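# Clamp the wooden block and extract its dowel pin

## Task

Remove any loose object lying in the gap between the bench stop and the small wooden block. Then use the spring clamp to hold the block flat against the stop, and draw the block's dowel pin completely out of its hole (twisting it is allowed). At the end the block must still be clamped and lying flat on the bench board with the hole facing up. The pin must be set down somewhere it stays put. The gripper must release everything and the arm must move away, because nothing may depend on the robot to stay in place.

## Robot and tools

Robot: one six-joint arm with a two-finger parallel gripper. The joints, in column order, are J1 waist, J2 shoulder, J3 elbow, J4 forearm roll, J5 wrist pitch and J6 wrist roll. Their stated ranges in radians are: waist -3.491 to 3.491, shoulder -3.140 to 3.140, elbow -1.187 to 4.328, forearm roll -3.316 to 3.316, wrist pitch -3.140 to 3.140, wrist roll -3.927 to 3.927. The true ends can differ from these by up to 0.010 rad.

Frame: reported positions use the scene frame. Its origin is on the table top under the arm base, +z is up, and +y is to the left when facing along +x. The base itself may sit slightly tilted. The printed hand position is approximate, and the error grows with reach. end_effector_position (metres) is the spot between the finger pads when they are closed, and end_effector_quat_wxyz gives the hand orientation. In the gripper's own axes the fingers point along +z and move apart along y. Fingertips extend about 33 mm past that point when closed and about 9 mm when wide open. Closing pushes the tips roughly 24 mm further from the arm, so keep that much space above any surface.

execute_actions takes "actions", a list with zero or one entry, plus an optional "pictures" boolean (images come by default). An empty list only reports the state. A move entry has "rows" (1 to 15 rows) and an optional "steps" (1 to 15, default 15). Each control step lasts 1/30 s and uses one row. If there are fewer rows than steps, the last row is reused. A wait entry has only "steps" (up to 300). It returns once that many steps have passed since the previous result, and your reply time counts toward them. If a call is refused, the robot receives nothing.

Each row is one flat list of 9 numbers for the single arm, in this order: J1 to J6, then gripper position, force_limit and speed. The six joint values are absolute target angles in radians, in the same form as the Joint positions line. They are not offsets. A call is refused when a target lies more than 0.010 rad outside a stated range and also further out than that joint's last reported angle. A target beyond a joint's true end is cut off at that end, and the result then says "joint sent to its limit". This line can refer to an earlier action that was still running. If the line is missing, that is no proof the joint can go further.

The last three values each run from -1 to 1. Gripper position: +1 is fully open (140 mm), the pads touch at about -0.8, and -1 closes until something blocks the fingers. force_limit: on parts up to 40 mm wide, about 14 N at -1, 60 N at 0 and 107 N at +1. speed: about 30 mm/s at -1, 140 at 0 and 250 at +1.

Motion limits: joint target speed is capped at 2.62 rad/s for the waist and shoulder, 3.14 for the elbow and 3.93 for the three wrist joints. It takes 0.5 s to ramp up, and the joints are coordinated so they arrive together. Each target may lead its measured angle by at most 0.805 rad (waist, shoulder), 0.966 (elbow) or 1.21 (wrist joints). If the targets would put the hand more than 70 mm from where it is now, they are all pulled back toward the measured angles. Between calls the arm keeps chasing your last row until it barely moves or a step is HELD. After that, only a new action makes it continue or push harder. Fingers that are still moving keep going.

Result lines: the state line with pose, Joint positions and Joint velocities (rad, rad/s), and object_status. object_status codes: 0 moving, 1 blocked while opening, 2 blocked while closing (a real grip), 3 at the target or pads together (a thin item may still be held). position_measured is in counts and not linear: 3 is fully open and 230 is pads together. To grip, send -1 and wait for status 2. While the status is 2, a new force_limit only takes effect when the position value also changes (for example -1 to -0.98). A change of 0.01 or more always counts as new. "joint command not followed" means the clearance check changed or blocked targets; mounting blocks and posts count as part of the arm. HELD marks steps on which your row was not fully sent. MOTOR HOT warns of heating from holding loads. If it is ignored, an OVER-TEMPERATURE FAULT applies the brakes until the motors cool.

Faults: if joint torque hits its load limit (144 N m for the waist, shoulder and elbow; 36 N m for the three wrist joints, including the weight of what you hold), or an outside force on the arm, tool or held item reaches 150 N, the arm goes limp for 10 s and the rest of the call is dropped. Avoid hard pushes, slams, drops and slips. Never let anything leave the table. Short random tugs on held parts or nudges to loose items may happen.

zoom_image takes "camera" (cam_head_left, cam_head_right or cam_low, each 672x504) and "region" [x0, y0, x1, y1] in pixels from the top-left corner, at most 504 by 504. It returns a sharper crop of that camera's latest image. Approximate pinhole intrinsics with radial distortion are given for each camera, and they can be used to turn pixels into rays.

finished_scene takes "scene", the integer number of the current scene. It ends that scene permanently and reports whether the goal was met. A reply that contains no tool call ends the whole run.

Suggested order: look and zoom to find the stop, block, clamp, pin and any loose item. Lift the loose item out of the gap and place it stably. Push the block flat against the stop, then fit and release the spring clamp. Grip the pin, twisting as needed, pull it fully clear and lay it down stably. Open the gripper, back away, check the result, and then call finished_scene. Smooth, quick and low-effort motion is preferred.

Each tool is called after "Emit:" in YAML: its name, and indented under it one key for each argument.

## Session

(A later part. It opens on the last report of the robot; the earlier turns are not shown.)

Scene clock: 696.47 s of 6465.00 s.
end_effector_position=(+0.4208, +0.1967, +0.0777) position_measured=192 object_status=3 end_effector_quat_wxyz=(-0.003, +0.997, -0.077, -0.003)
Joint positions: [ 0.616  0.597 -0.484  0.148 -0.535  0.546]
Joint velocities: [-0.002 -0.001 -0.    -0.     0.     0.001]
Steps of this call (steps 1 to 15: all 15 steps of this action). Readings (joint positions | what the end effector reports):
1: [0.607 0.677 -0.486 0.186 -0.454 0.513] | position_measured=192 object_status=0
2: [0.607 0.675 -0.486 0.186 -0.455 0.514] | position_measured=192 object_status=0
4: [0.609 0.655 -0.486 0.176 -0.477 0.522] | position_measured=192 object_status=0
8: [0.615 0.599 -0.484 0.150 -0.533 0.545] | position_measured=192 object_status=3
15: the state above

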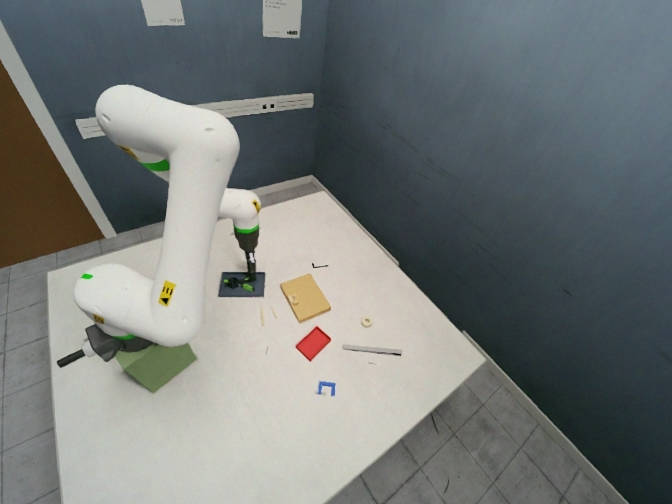

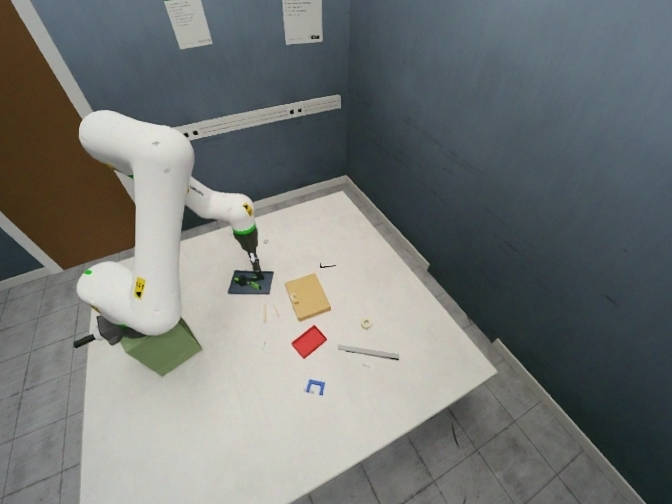

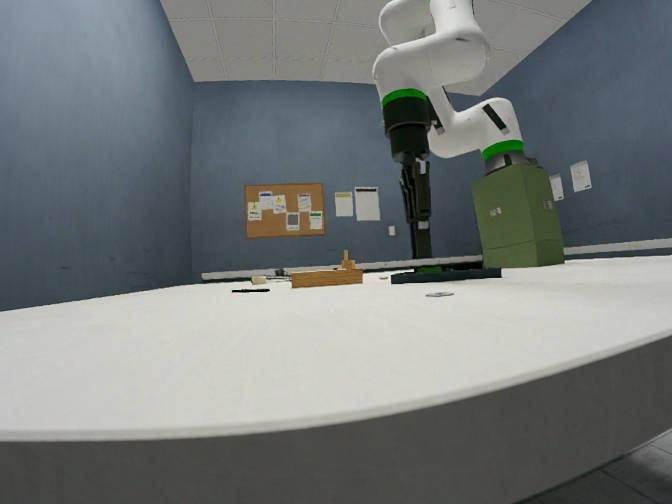

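Emit:
execute_actions:
  actions:
    - {"rows": [[0.5881, 0.5742, -0.5509, 0.1742, -0.4901, 0.1858, 0.33, 0, 0.5]], "steps": 15}
  pictures: false

Emit:
execute_actions:
  actions:
    - {"rows": [[0.5834, 0.6170, -0.5521, 0.1943, -0.4467, 0.1685, 0.33, 0, 0.5]], "steps": 12}

Emit:
zoom_image:
  camera: "cam_head_right"
  region: [220, 240, 290, 310]

Emit:
zoom_image:
  camera: "cam_head_left"
  region: [210, 240, 280, 310]

Scene clock: 716.53 s of 6465.00 s.
end_effector_position=(+0.4113, +0.1707, +0.0730) position_measured=87 object_status=0 end_effector_quat_wxyz=(-0.001, +0.967, -0.255, -0.001)
Joint positions: [ 0.588  0.574 -0.551  0.174 -0.49   0.186]
Joint velocities: [ 0.001 -0.    -0.001  0.002  0.003 -0.008]
Steps of this call (steps 1 to 15: the robot went on to your last target; steps 16 to 90: nothing new was sent; then 16.57 s passed at rest; steps 91 to 105: all 15 steps of this action). Readings (joint positions | what the end effector reports):
91: [0.616 0.597 -0.484 0.148 -0.535 0.546] | position_measured=192 object_status=0
92: [0.616 0.596 -0.485 0.148 -0.535 0.542] | position_measured=188 object_status=0
94: [0.613 0.594 -0.491 0.151 -0.531 0.508] | position_measured=167 object_status=0
98: [0.600 0.584 -0.522 0.163 -0.510 0.340] | position_measured=125 object_status=0
105: the state above

Scene clock: 716.93 s of 6465.00 s.
end_effector_position=(+0.4118, +0.1703, +0.0554) position_measured=87 object_status=3 end_effector_quat_wxyz=(-0.000, +0.967, -0.255, -0.000)
Joint positions: [ 0.583  0.617 -0.552  0.194 -0.447  0.169]
Joint velocities: [-0.001  0.001  0.    -0.     0.001 -0.001]
Steps of this call (steps 1 to 12: all 12 steps of this action). Readings (joint positions | what the end effector reports):
1: [0.588 0.574 -0.551 0.174 -0.490 0.186] | position_measured=87 object_status=0
2: [0.588 0.577 -0.551 0.176 -0.487 0.185] | position_measured=87 object_status=3
4: [0.586 0.597 -0.551 0.185 -0.466 0.176] | position_measured=87 object_status=3
8: [0.583 0.617 -0.552 0.194 -0.447 0.169] | position_measured=87 object_status=3
12: the state above

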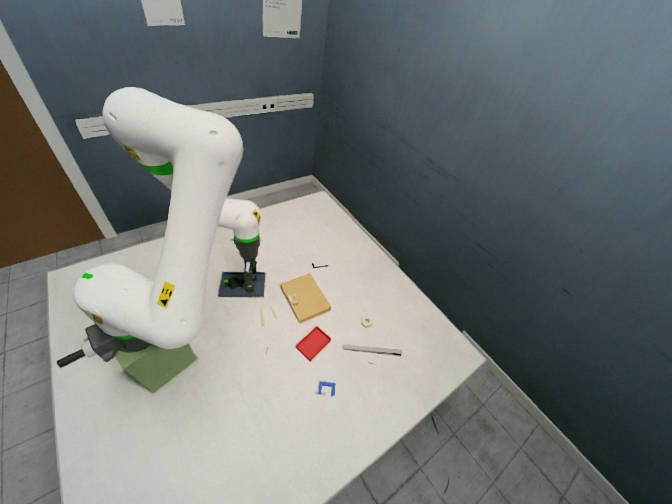

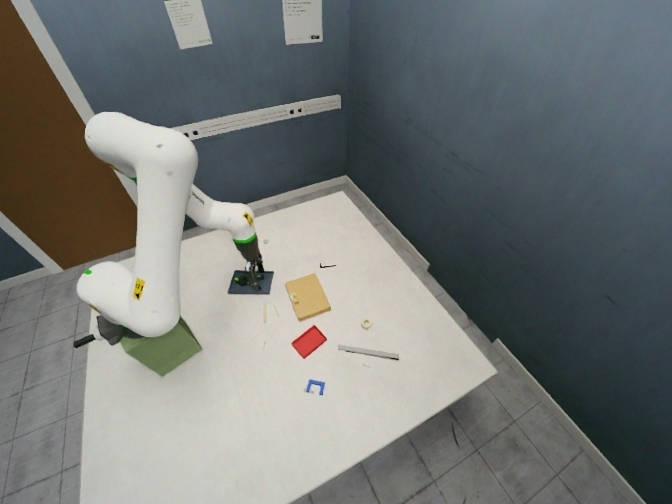

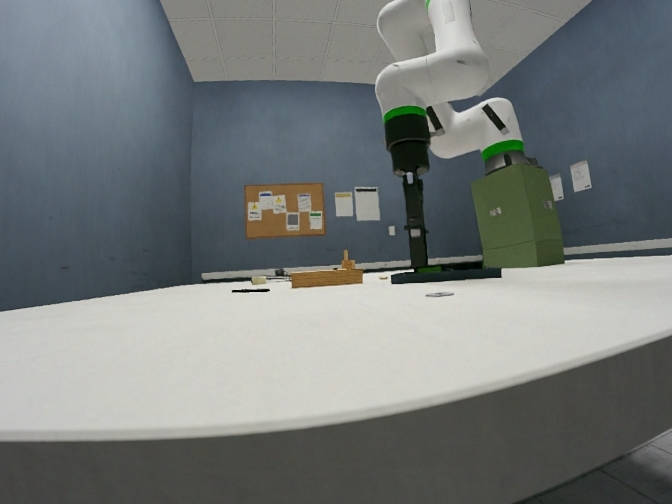

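Region (220, 240, 290, 310) of cam_head_right's 672x504 image, scaled by 7.200, with more detail than that image has.

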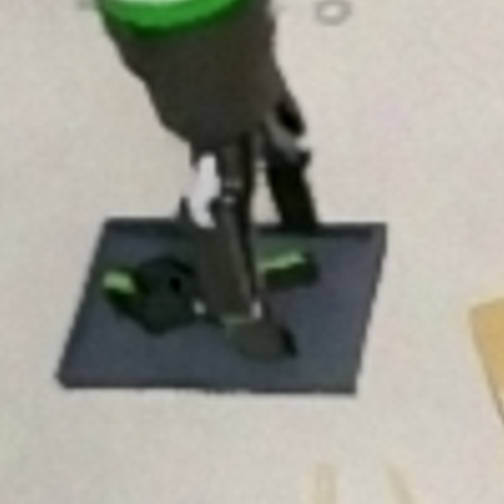

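Region (210, 240, 280, 310) of cam_head_left's 672x504 image, scaled by 7.200, with more detail than that image has.

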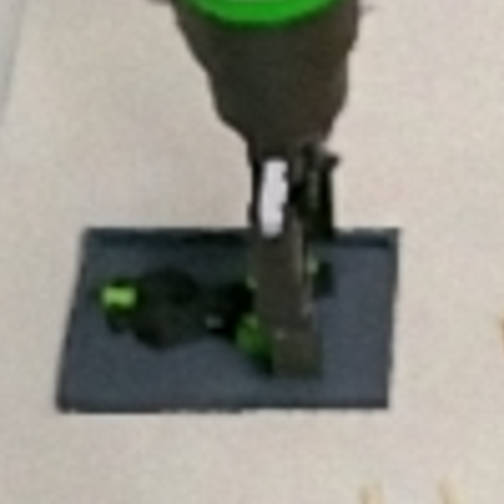

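Emit:
execute_actions:
  actions:
    - {"rows": [[0.5854, 0.6192, -0.5472, 0.1927, -0.4495, 0.1683, 0.2, 0, 0]], "steps": 8}
  pictures: false

Emit:
execute_actions:
  actions:
    - {"rows": [[0.5846, 0.6268, -0.5474, 0.1963, -0.4419, 0.1652, 0.2, 0, 0], [0.5846, 0.6268, -0.5474, 0.1963, -0.4419, 0.1652, 0.2, 0, 0], [0.5846, 0.6268, -0.5474, 0.1963, -0.4419, 0.1652, 0.2, 0, 0], [0.5846, 0.6268, -0.5474, 0.1963, -0.4419, 0.1652, 0.2, 0, 0], [0.5838, 0.6343, -0.5476, 0.1998, -0.4342, 0.1622, 0.2, 0, 0]], "steps": 10}
  pictures: false

Emit:
execute_actions:
  actions:
    - {"rows": [[0.5829, 0.6419, -0.5478, 0.2034, -0.4266, 0.1591, 0.2, 0, 0], [0.5829, 0.6419, -0.5478, 0.2034, -0.4266, 0.1591, 0.2, 0, 0], [0.5829, 0.6419, -0.5478, 0.2034, -0.4266, 0.1591, 0.2, 0, 0], [0.5829, 0.6419, -0.5478, 0.2034, -0.4266, 0.1591, 0.2, 0, 0], [0.5821, 0.6494, -0.5480, 0.2069, -0.4189, 0.1560, 0.2, 0, 0]], "steps": 10}
  pictures: false

Scene clock: 733.17 s of 6465.00 s.
end_effector_position=(+0.4126, +0.1721, +0.0554) position_measured=104 object_status=0 end_effector_quat_wxyz=(-0.000, +0.967, -0.255, -0.000)
Joint positions: [ 0.585  0.619 -0.547  0.193 -0.449  0.168]
Joint velocities: [ 0.002  0.     0.001  0.    -0.001  0.001]
Steps of this call (steps 1 to 15: the robot went on to your last target; steps 16 to 90: nothing new was sent; then 12.97 s passed at rest; steps 91 to 98: all 8 steps of this action). Readings (joint positions | what the end effector reports):
91: [0.583 0.617 -0.552 0.194 -0.447 0.168] | position_measured=87 object_status=0
92: [0.584 0.618 -0.550 0.194 -0.447 0.168] | position_measured=90 object_status=0
94: [0.585 0.619 -0.548 0.193 -0.449 0.168] | position_measured=103 object_status=0
98: the state above

Scene clock: 733.50 s of 6465.00 s.
end_effector_position=(+0.4127, +0.1721, +0.0493) position_measured=104 object_status=3 end_effector_quat_wxyz=(-0.000, +0.967, -0.255, -0.000)
Joint positions: [ 0.584  0.634 -0.547  0.2   -0.434  0.162]
Joint velocities: [-0.002  0.004 -0.002  0.     0.006 -0.002]
Steps of this call (steps 1 to 10: all 10 steps of this action). Readings (joint positions | what the end effector reports):
1: [0.585 0.619 -0.547 0.193 -0.449 0.168] | position_measured=104 object_status=0
2: [0.585 0.621 -0.547 0.193 -0.448 0.167] | position_measured=104 object_status=0
4: [0.585 0.626 -0.547 0.196 -0.443 0.166] | position_measured=104 object_status=0
8: [0.584 0.633 -0.547 0.199 -0.435 0.163] | position_measured=104 object_status=3
10: the state above

Scene clock: 733.83 s of 6465.00 s.
end_effector_position=(+0.4124, +0.1719, +0.0430) position_measured=104 object_status=3 end_effector_quat_wxyz=(-0.000, +0.967, -0.255, -0.000)
Joint positions: [ 0.582  0.649 -0.548  0.207 -0.419  0.156]
Joint velocities: [-0.     0.004  0.     0.003  0.006  0.   ]
Steps of this call (steps 1 to 10: all 10 steps of this action). Readings (joint positions | what the end effector reports):
1: [0.584 0.634 -0.547 0.200 -0.434 0.162] | position_measured=104 object_status=3
2: [0.584 0.636 -0.547 0.201 -0.432 0.161] | position_measured=104 object_status=3
4: [0.583 0.641 -0.548 0.203 -0.428 0.160] | position_measured=104 object_status=3
8: [0.582 0.648 -0.548 0.206 -0.420 0.156] | position_measured=104 object_status=3
10: the state above

Emit:
execute_actions:
  actions:
    - {"rows": [[0.5821, 0.6494, -0.5480, 0.2069, -0.4189, 0.1560, -1, 1, -0.3]], "steps": 15}
  pictures: false

Emit:
execute_actions:
  actions:
    - {"steps": 20}

Emit:
zoom_image:
  camera: "cam_head_right"
  region: [220, 240, 290, 310]

Emit:
zoom_image:
  camera: "cam_head_left"
  region: [210, 240, 280, 310]

Scene clock: 741.07 s of 6465.00 s.
end_effector_position=(+0.4125, +0.1719, +0.0429) position_measured=181 object_status=0 end_effector_quat_wxyz=(-0.000, +0.967, -0.255, -0.000)
Joint positions: [ 0.582  0.649 -0.548  0.207 -0.419  0.156]
Joint velocities: [-0.001 -0.    -0.     0.     0.001  0.001]
Steps of this call (steps 1 to 15: the robot went on to your last target; steps 16 to 90: nothing new was sent; then 3.73 s passed at rest; steps 91 to 105: all 15 steps of this action). Readings (joint positions | what the end effector reports):
91: [0.582 0.649 -0.548 0.207 -0.419 0.156] | position_measured=104 object_status=0
92: [0.582 0.649 -0.548 0.207 -0.419 0.156] | position_measured=106 object_status=0
94: [0.582 0.649 -0.548 0.207 -0.419 0.156] | position_measured=118 object_status=0
98: [0.582 0.649 -0.548 0.207 -0.419 0.156] | position_measured=141 object_status=0
105: the state above

Scene clock: 741.73 s of 6465.00 s.
end_effector_position=(+0.4125, +0.1719, +0.0430) position_measured=210 object_status=2 end_effector_quat_wxyz=(-0.000, +0.967, -0.255, -0.000)
Joint positions: [ 0.582  0.649 -0.548  0.207 -0.419  0.156]
Joint velocities: [ 0.001 -0.001  0.    -0.    -0.001 -0.001]
Steps of this call (steps 1 to 15: the robot went on to your last target; steps 16 to 20: nothing new was sent). Readings (joint positions | what the end effector reports):
1: [0.582 0.649 -0.548 0.207 -0.419 0.156] | position_measured=187 object_status=0
2: [0.582 0.649 -0.548 0.207 -0.419 0.156] | position_measured=193 object_status=0
4: [0.582 0.649 -0.548 0.207 -0.419 0.156] | position_measured=204 object_status=0
8: [0.582 0.649 -0.548 0.207 -0.419 0.156] | position_measured=210 object_status=0
20: the state above
The arm was judged still, so your last target was given up. Only a new action makes it travel on or press farther. Fingers that are still opening or closing keep moving.

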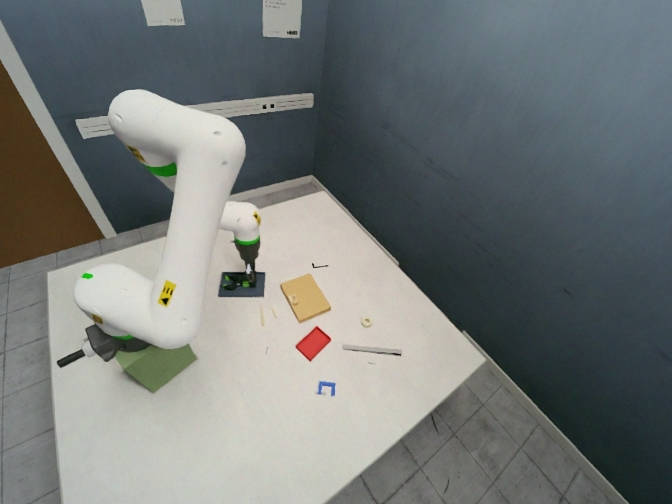

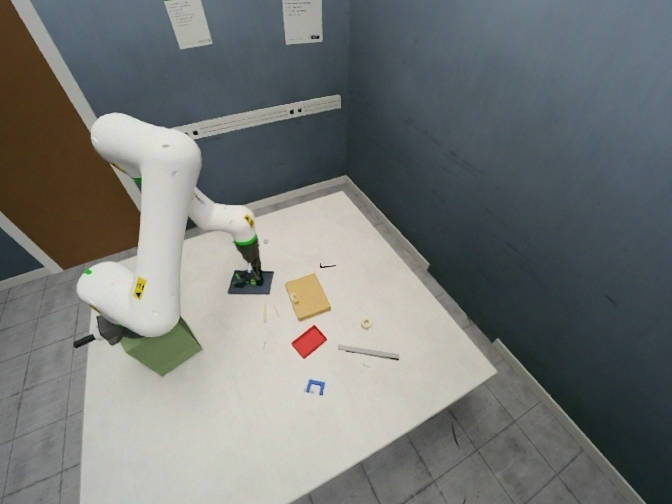

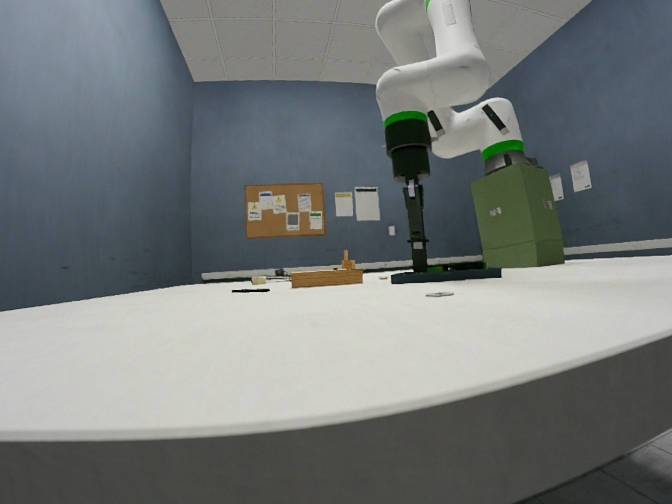

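Region (220, 240, 290, 310) of cam_head_right's 672x504 image, scaled by 7.200, with more detail than that image has.

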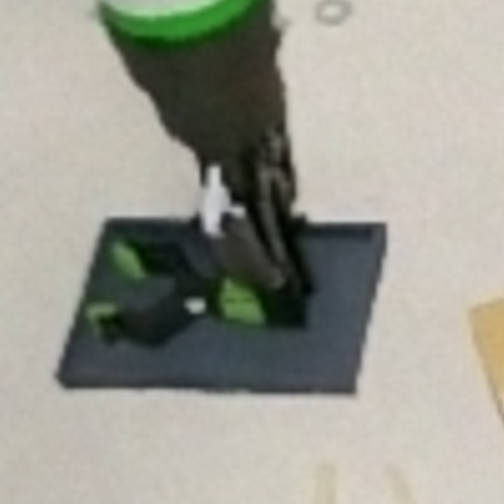

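Region (210, 240, 280, 310) of cam_head_left's 672x504 image, scaled by 7.200, with more detail than that image has.

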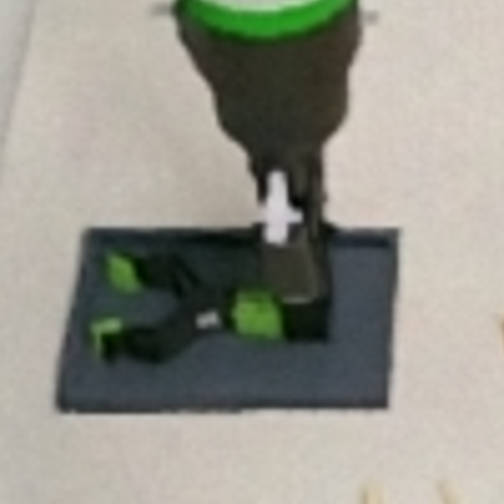

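Emit:
execute_actions:
  actions:
    - {"rows": [[0.5792, 0.4306, -0.5992, 0.1527, -0.5836, 0.2206, -1, 1, 0]], "steps": 15}
  pictures: false

Emit:
execute_actions:
  actions:
    - {"rows": [[-0.0770, 0.4907, -0.3217, 0.1317, -0.7408, -0.1917, -1, 1, 0]], "steps": 15}
  pictures: false

Emit:
execute_actions:
  actions:
    - {"steps": 35}

Scene clock: 800.43 s of 6465.00 s.
end_effector_position=(+0.4005, +0.1497, +0.1197) position_measured=211 object_status=2 end_effector_quat_wxyz=(-0.000, +0.967, -0.255, -0.000)
Joint positions: [ 0.579  0.431 -0.599  0.153 -0.583  0.221]
Joint velocities: [-0.002  0.    -0.    -0.    -0.003  0.001]
Steps of this call (steps 1 to 90: nothing new was sent; then 55.20 s passed at rest; steps 91 to 105: all 15 steps of this action). Readings (joint positions | what the end effector reports):
91: [0.582 0.649 -0.548 0.207 -0.419 0.156] | position_measured=210 object_status=2
92: [0.582 0.647 -0.548 0.206 -0.421 0.157] | position_measured=210 object_status=2
94: [0.582 0.626 -0.554 0.200 -0.438 0.163] | position_measured=211 object_status=2
98: [0.580 0.515 -0.579 0.174 -0.520 0.196] | position_measured=211 object_status=2
105: the state above

Scene clock: 800.93 s of 6465.00 s.
end_effector_position=(+0.4789, +0.0287, +0.1290) position_measured=211 object_status=2 end_effector_quat_wxyz=(-0.002, +0.858, -0.513, -0.002)
Joint positions: [ 0.246  0.462 -0.457  0.142 -0.663  0.01 ]
Joint velocities: [-0.823  0.073  0.345 -0.026 -0.196 -0.511]
Steps of this call (steps 1 to 15: all 15 steps of this action). Readings (joint positions | what the end effector reports):
1: [0.579 0.431 -0.599 0.153 -0.584 0.221] | position_measured=211 object_status=2
2: [0.576 0.431 -0.598 0.153 -0.584 0.219] | position_measured=211 object_status=2
4: [0.554 0.434 -0.587 0.152 -0.590 0.203] | position_measured=211 object_status=2
8: [0.447 0.445 -0.541 0.149 -0.615 0.135] | position_measured=211 object_status=2
15: the state above

Scene clock: 802.10 s of 6465.00 s.
end_effector_position=(+0.5131, -0.1249, +0.1397) position_measured=211 object_status=2 end_effector_quat_wxyz=(-0.001, +0.690, -0.724, -0.000)
Joint positions: [-0.077  0.491 -0.322  0.132 -0.741 -0.192]
Joint velocities: [ 0.001  0.    -0.     0.001 -0.    -0.   ]
Steps of this call (steps 1 to 30: the robot went on to your last target; steps 31 to 35: nothing new was sent). Readings (joint positions | what the end effector reports):
1: [0.218 0.465 -0.446 0.141 -0.670 -0.007] | position_measured=211 object_status=2
2: [0.190 0.467 -0.434 0.140 -0.677 -0.025] | position_measured=211 object_status=2
4: [0.136 0.472 -0.411 0.139 -0.690 -0.059] | position_measured=211 object_status=2
8: [0.029 0.481 -0.366 0.135 -0.715 -0.126] | position_measured=211 object_status=2
35: the state above
The arm was judged still, so your last target was given up. Only a new action makes it travel on or press farther. Fingers that are still opening or closing keep moving.

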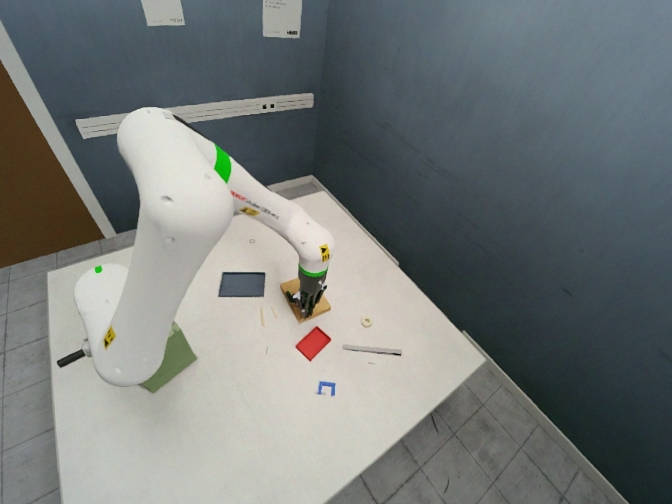

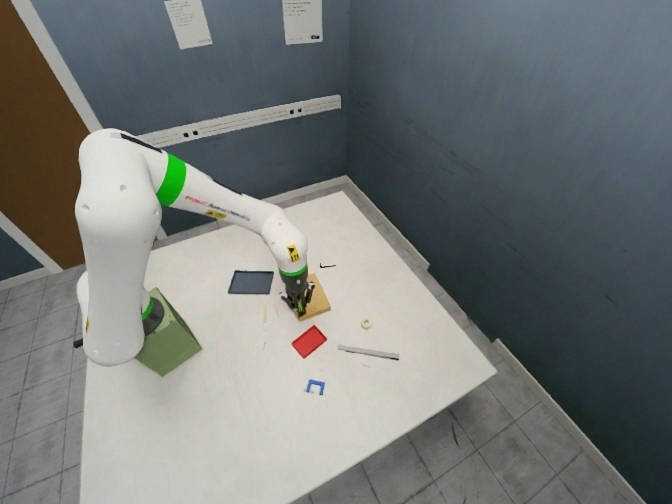

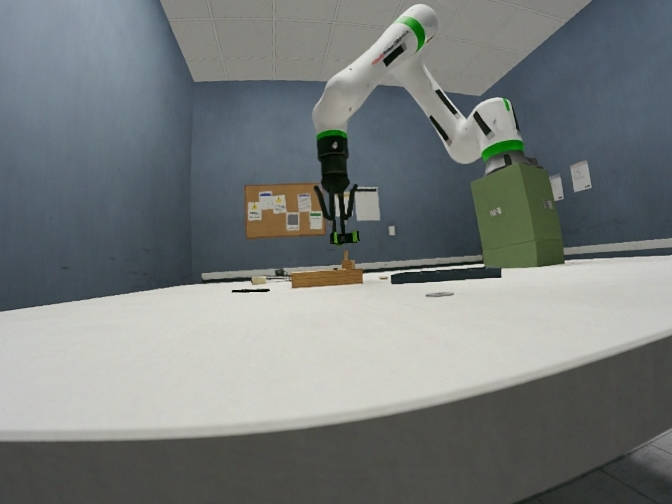

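Emit:
zoom_image:
  camera: "cam_low"
  region: [300, 200, 390, 290]

Emit:
zoom_image:
  camera: "cam_head_left"
  region: [265, 255, 345, 335]

Emit:
zoom_image:
  camera: "cam_head_right"
  region: [265, 255, 345, 335]

Region (300, 200, 390, 290) of cam_low's 672x504 image, scaled by 5.600, with more detail than that image has.

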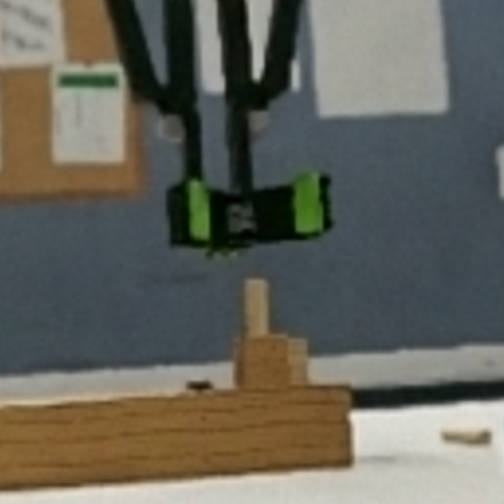

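Region (265, 255, 345, 335) of cam_head_left's 672x504 image, scaled by 6.300, with more detail than that image has.

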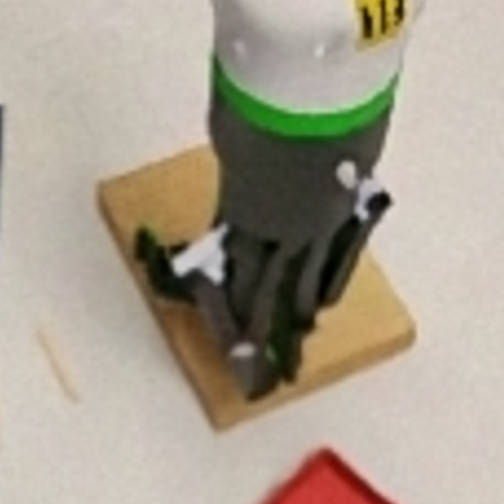

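Region (265, 255, 345, 335) of cam_head_right's 672x504 image, scaled by 6.300, with more detail than that image has.

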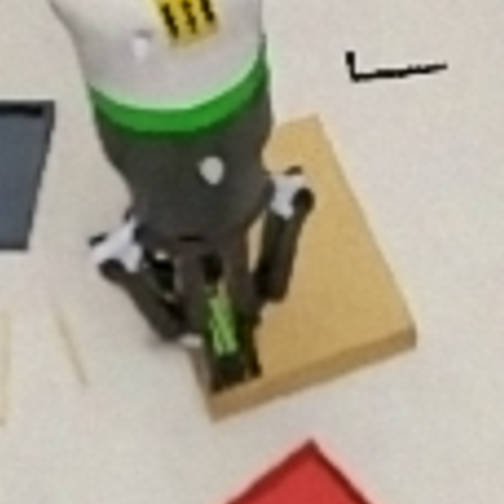

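Emit:
execute_actions:
  actions: []

Scene clock: 826.00 s of 6465.00 s.
end_effector_position=(+0.5131, -0.1249, +0.1397) position_measured=211 object_status=2 end_effector_quat_wxyz=(-0.001, +0.690, -0.723, -0.000)
Joint positions: [-0.077  0.491 -0.322  0.132 -0.741 -0.192]
Joint velocities: [-0.001  0.    -0.     0.     0.     0.   ]
Steps of this call (steps 1 to 90: nothing new was sent; then 20.90 s passed at rest). Readings (joint positions | what the end effector reports):
1: [-0.077 0.491 -0.322 0.132 -0.741 -0.192] | position_measured=211 object_status=2
2: [-0.077 0.491 -0.322 0.132 -0.741 -0.192] | position_measured=211 object_status=2
4: [-0.077 0.491 -0.322 0.132 -0.741 -0.192] | position_measured=211 object_status=2
8: [-0.077 0.491 -0.322 0.132 -0.741 -0.192] | position_measured=211 object_status=2
90: the state above

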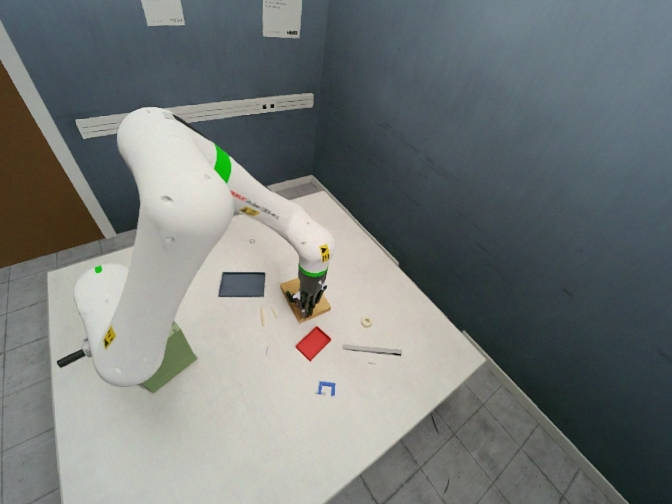

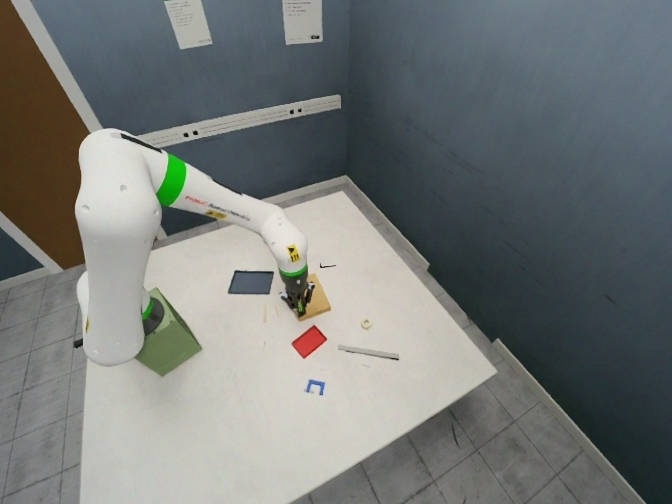

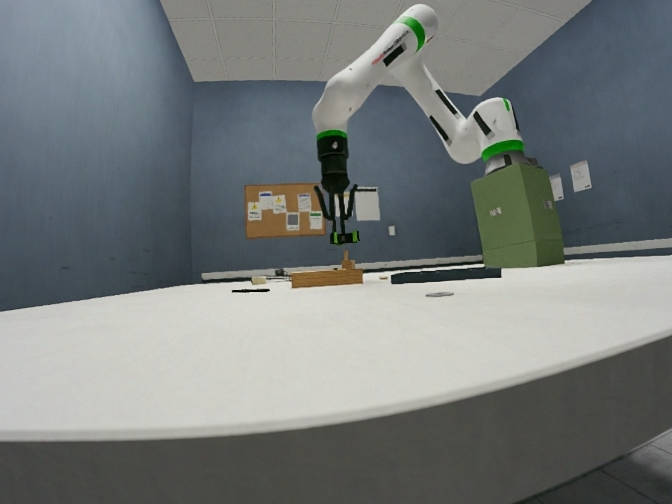

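Emit:
execute_actions:
  actions:
    - {"rows": [[-0.0792,0.5090,-0.3434,0.1384,-0.7014,-0.1983,-1,1,0]], "steps": 15}
  pictures: false

Emit:
execute_actions:
  actions:
    - {"steps": 20}

Emit:
zoom_image:
  camera: "cam_low"
  region: [290, 210, 410, 300]

Scene clock: 851.77 s of 6465.00 s.
end_effector_position=(+0.5074, -0.1250, +0.1247) position_measured=211 object_status=2 end_effector_quat_wxyz=(-0.000, +0.690, -0.724, -0.000)
Joint positions: [-0.079  0.509 -0.343  0.138 -0.701 -0.198]
Joint velocities: [ 0.     0.001 -0.    -0.     0.001  0.   ]
Steps of this call (steps 1 to 90: nothing new was sent; then 22.27 s passed at rest; steps 91 to 105: all 15 steps of this action). Readings (joint positions | what the end effector reports):
91: [-0.077 0.491 -0.322 0.132 -0.741 -0.192] | position_measured=211 object_status=2
92: [-0.077 0.492 -0.323 0.133 -0.737 -0.192] | position_measured=211 object_status=2
94: [-0.079 0.504 -0.337 0.136 -0.713 -0.196] | position_measured=211 object_status=2
98: [-0.079 0.509 -0.343 0.138 -0.702 -0.198] | position_measured=211 object_status=2
105: the state above

Scene clock: 852.43 s of 6465.00 s.
end_effector_position=(+0.5074, -0.1250, +0.1247) position_measured=211 object_status=2 end_effector_quat_wxyz=(-0.000, +0.690, -0.724, -0.000)
Joint positions: [-0.079  0.509 -0.343  0.138 -0.701 -0.198]
Joint velocities: [ 0.001  0.    -0.     0.001  0.001 -0.   ]
Steps of this call (steps 1 to 15: the robot went on to your last target; steps 16 to 20: nothing new was sent). Readings (joint positions | what the end effector reports):
1: [-0.079 0.509 -0.343 0.138 -0.701 -0.198] | position_measured=211 object_status=2
2: [-0.079 0.509 -0.343 0.138 -0.701 -0.198] | position_measured=211 object_status=2
4: [-0.079 0.509 -0.343 0.138 -0.701 -0.198] | position_measured=211 object_status=2
8: [-0.079 0.509 -0.343 0.138 -0.701 -0.198] | position_measured=211 object_status=2
20: the state above
The arm was judged still, so your last target was given up. Only a new action makes it travel on or press farther. Fingers that are still opening or closing keep moving.

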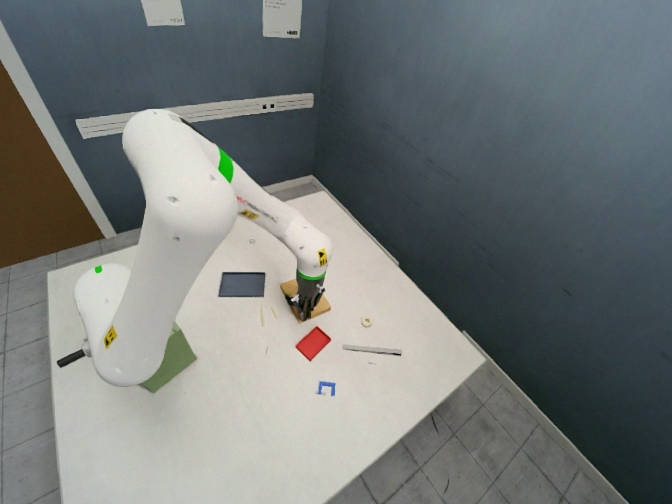

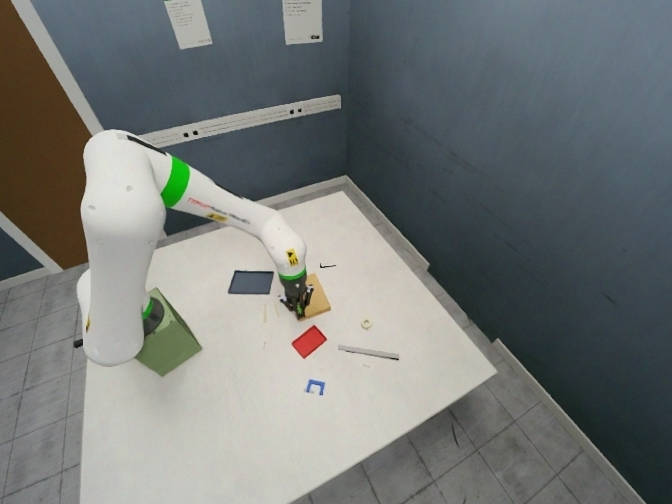

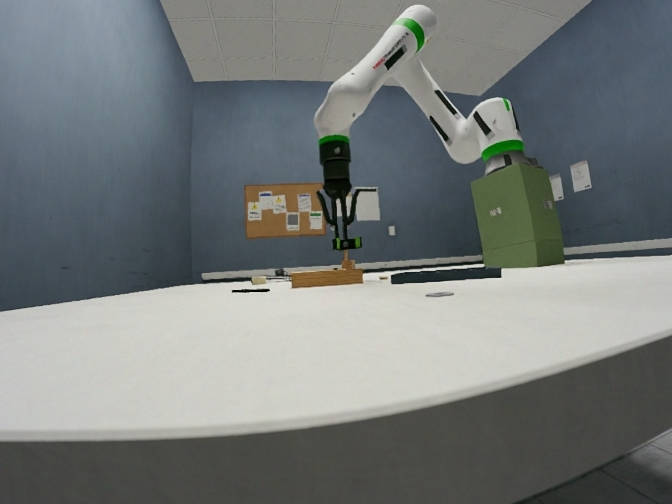

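Region (290, 210, 410, 300) of cam_low's 672x504 image, scaled by 4.200, with more detail than that image has; it fills the top 378 rows of this view, and the rest is white.

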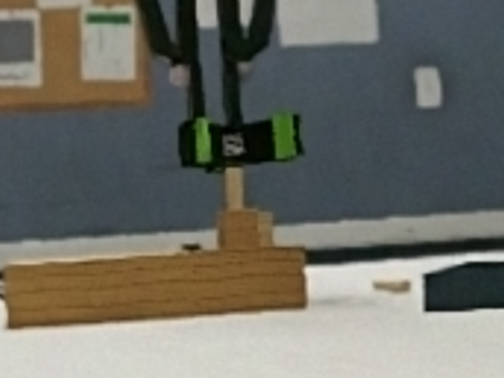

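Emit:
execute_actions:
  actions:
    - {"rows": [[-0.0797,0.5141,-0.3438,0.1394,-0.6959,-0.1991,-1,1,0],[-0.0802,0.5193,-0.3442,0.1404,-0.6904,-0.2000,-1,1,0],[-0.0807,0.5244,-0.3446,0.1415,-0.6849,-0.2008,-1,1,0],[-0.0812,0.5296,-0.3450,0.1425,-0.6794,-0.2016,-1,1,0],[-0.0817,0.5347,-0.3454,0.1435,-0.6739,-0.2025,-1,1,0],[-0.0822,0.5398,-0.3458,0.1445,-0.6684,-0.2033,-1,1,0],[-0.0827,0.5450,-0.3462,0.1455,-0.6629,-0.2041,-1,1,0],[-0.0832,0.5501,-0.3466,0.1466,-0.6574,-0.2049,-1,1,0],[-0.0837,0.5553,-0.3470,0.1476,-0.6519,-0.2058,-1,1,0],[-0.0842,0.5604,-0.3474,0.1486,-0.6464,-0.2066,-1,1,0]], "steps": 15}

Emit:
zoom_image:
  camera: "cam_low"
  region: [290, 210, 410, 300]

Emit:
zoom_image:
  camera: "cam_head_left"
  region: [260, 250, 360, 330]

Scene clock: 875.30 s of 6465.00 s.
end_effector_position=(+0.5075, -0.1250, +0.0989) position_measured=211 object_status=2 end_effector_quat_wxyz=(-0.000, +0.690, -0.724, -0.000)
Joint positions: [-0.084  0.56  -0.347  0.149 -0.647 -0.207]
Joint velocities: [-0.     0.004 -0.     0.     0.007 -0.001]
Steps of this call (steps 1 to 90: nothing new was sent; then 19.37 s passed at rest; steps 91 to 105: all 15 steps of this action). Readings (joint positions | what the end effector reports):
91: [-0.079 0.509 -0.343 0.138 -0.701 -0.198] | position_measured=211 object_status=2
92: [-0.079 0.511 -0.343 0.139 -0.699 -0.199] | position_measured=211 object_status=2
94: [-0.080 0.518 -0.344 0.140 -0.692 -0.200] | position_measured=211 object_status=2
98: [-0.082 0.538 -0.346 0.144 -0.671 -0.203] | position_measured=211 object_status=2
105: the state above

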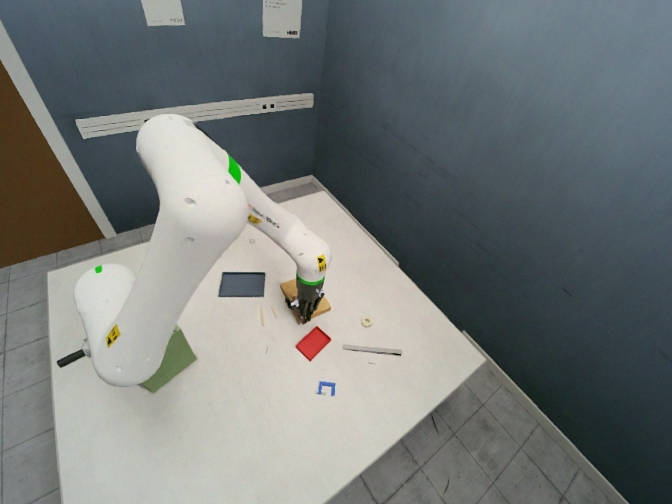

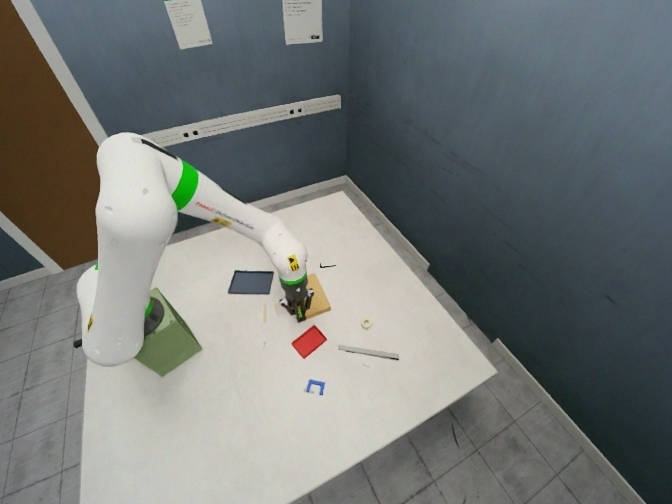

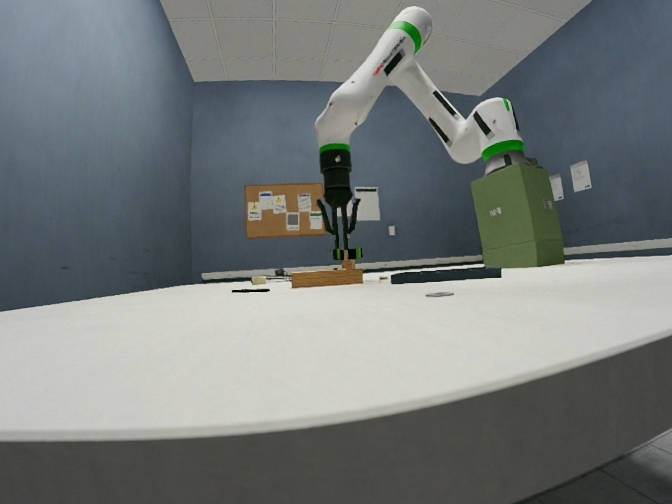

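Region (290, 210, 410, 300) of cam_low's 672x504 image, scaled by 4.200, with more detail than that image has; it fills the top 378 rows of this view, and the rest is white.

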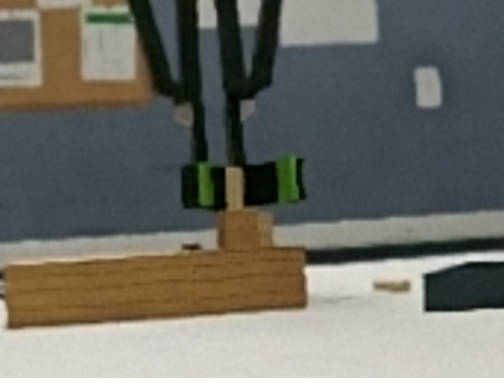

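Region (260, 250, 360, 330) of cam_head_left's 672x504 image, scaled by 5.040, with more detail than that image has; it fills the top 403 rows of this view, and the rest is white.

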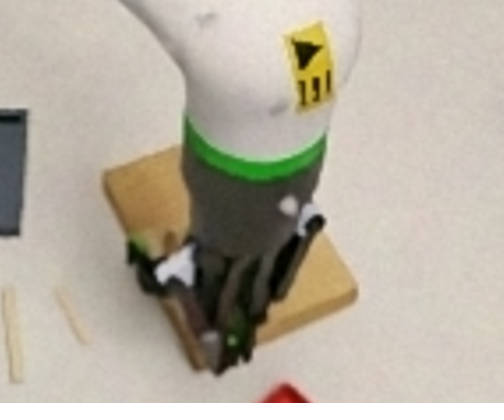

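Emit:
execute_actions:
  actions:
    - {"rows": [[-0.0843,0.5621,-0.3443,0.1484,-0.6477,-0.2062,-1,1,0],[-0.0844,0.5638,-0.3413,0.1482,-0.6490,-0.2058,-1,1,0],[-0.0844,0.5638,-0.3413,0.1482,-0.6490,-0.2058,-1,1,0],[-0.0844,0.5638,-0.3413,0.1482,-0.6490,-0.2058,-1,1,0],[-0.0844,0.5638,-0.3413,0.1482,-0.6490,-0.2058,-1,1,0],[-0.0848,0.5678,-0.3415,0.1491,-0.6448,-0.2065,-1,1,0],[-0.0852,0.5718,-0.3417,0.1499,-0.6406,-0.2071,-1,1,0],[-0.0856,0.5758,-0.3419,0.1508,-0.6363,-0.2078,-1,1,0],[-0.0860,0.5798,-0.3421,0.1516,-0.6321,-0.2084,-1,1,0],[-0.0864,0.5838,-0.3423,0.1525,-0.6279,-0.2091,-1,1,0]], "steps": 15}

Emit:
zoom_image:
  camera: "cam_low"
  region: [290, 210, 410, 300]

Emit:
zoom_image:
  camera: "cam_head_right"
  region: [250, 250, 350, 330]

Scene clock: 890.50 s of 6465.00 s.
end_effector_position=(+0.5096, -0.1251, +0.0888) position_measured=211 object_status=2 end_effector_quat_wxyz=(-0.000, +0.690, -0.724, -0.000)
Joint positions: [-0.086  0.584 -0.342  0.152 -0.628 -0.209]
Joint velocities: [ 0.001  0.002 -0.001  0.002  0.006  0.002]
Steps of this call (steps 1 to 15: the robot went on to your last target; steps 16 to 90: nothing new was sent; then 11.70 s passed at rest; steps 91 to 105: all 15 steps of this action). Readings (joint positions | what the end effector reports):
91: [-0.084 0.560 -0.347 0.149 -0.646 -0.207] | position_measured=211 object_status=2
92: [-0.084 0.561 -0.347 0.149 -0.646 -0.207] | position_measured=211 object_status=2
94: [-0.084 0.563 -0.343 0.149 -0.648 -0.206] | position_measured=211 object_status=2
98: [-0.085 0.568 -0.342 0.149 -0.645 -0.206] | position_measured=211 object_status=2
105: the state above

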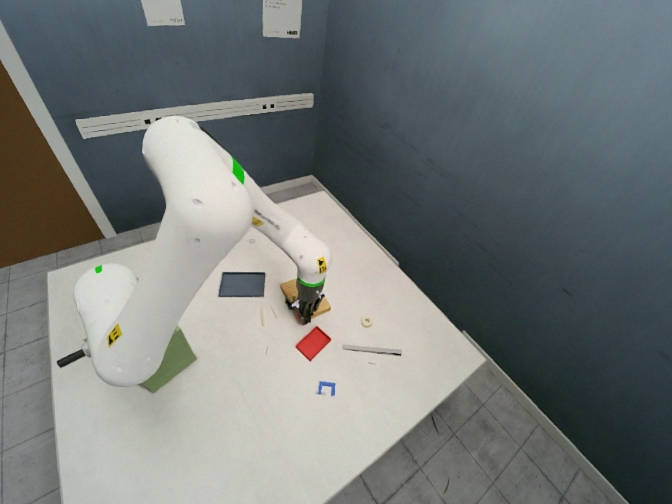

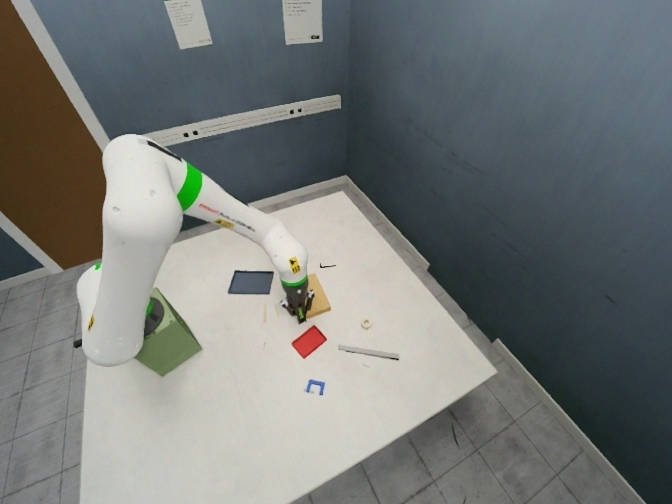

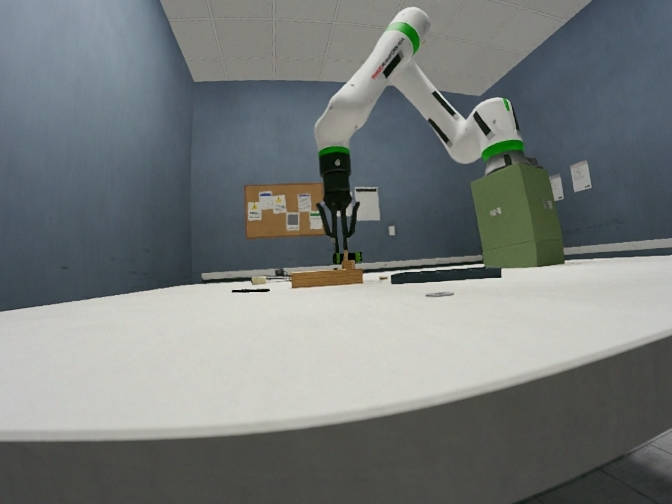

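Region (290, 210, 410, 300) of cam_low's 672x504 image, scaled by 4.200, with more detail than that image has; it fills the top 378 rows of this view, and the rest is white.

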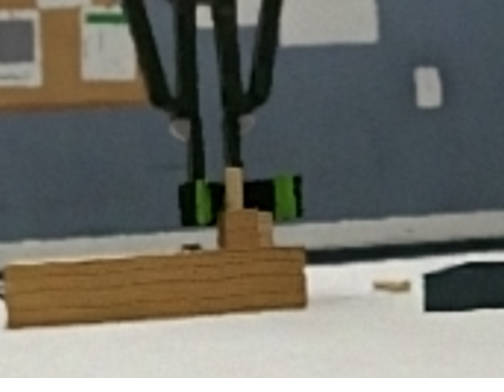

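Region (250, 250, 350, 330) of cam_head_right's 672x504 image, scaled by 5.040, with more detail than that image has; it fills the top 403 rows of this view, and the rest is white.

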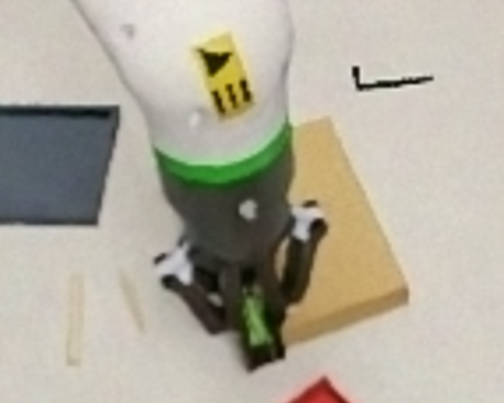

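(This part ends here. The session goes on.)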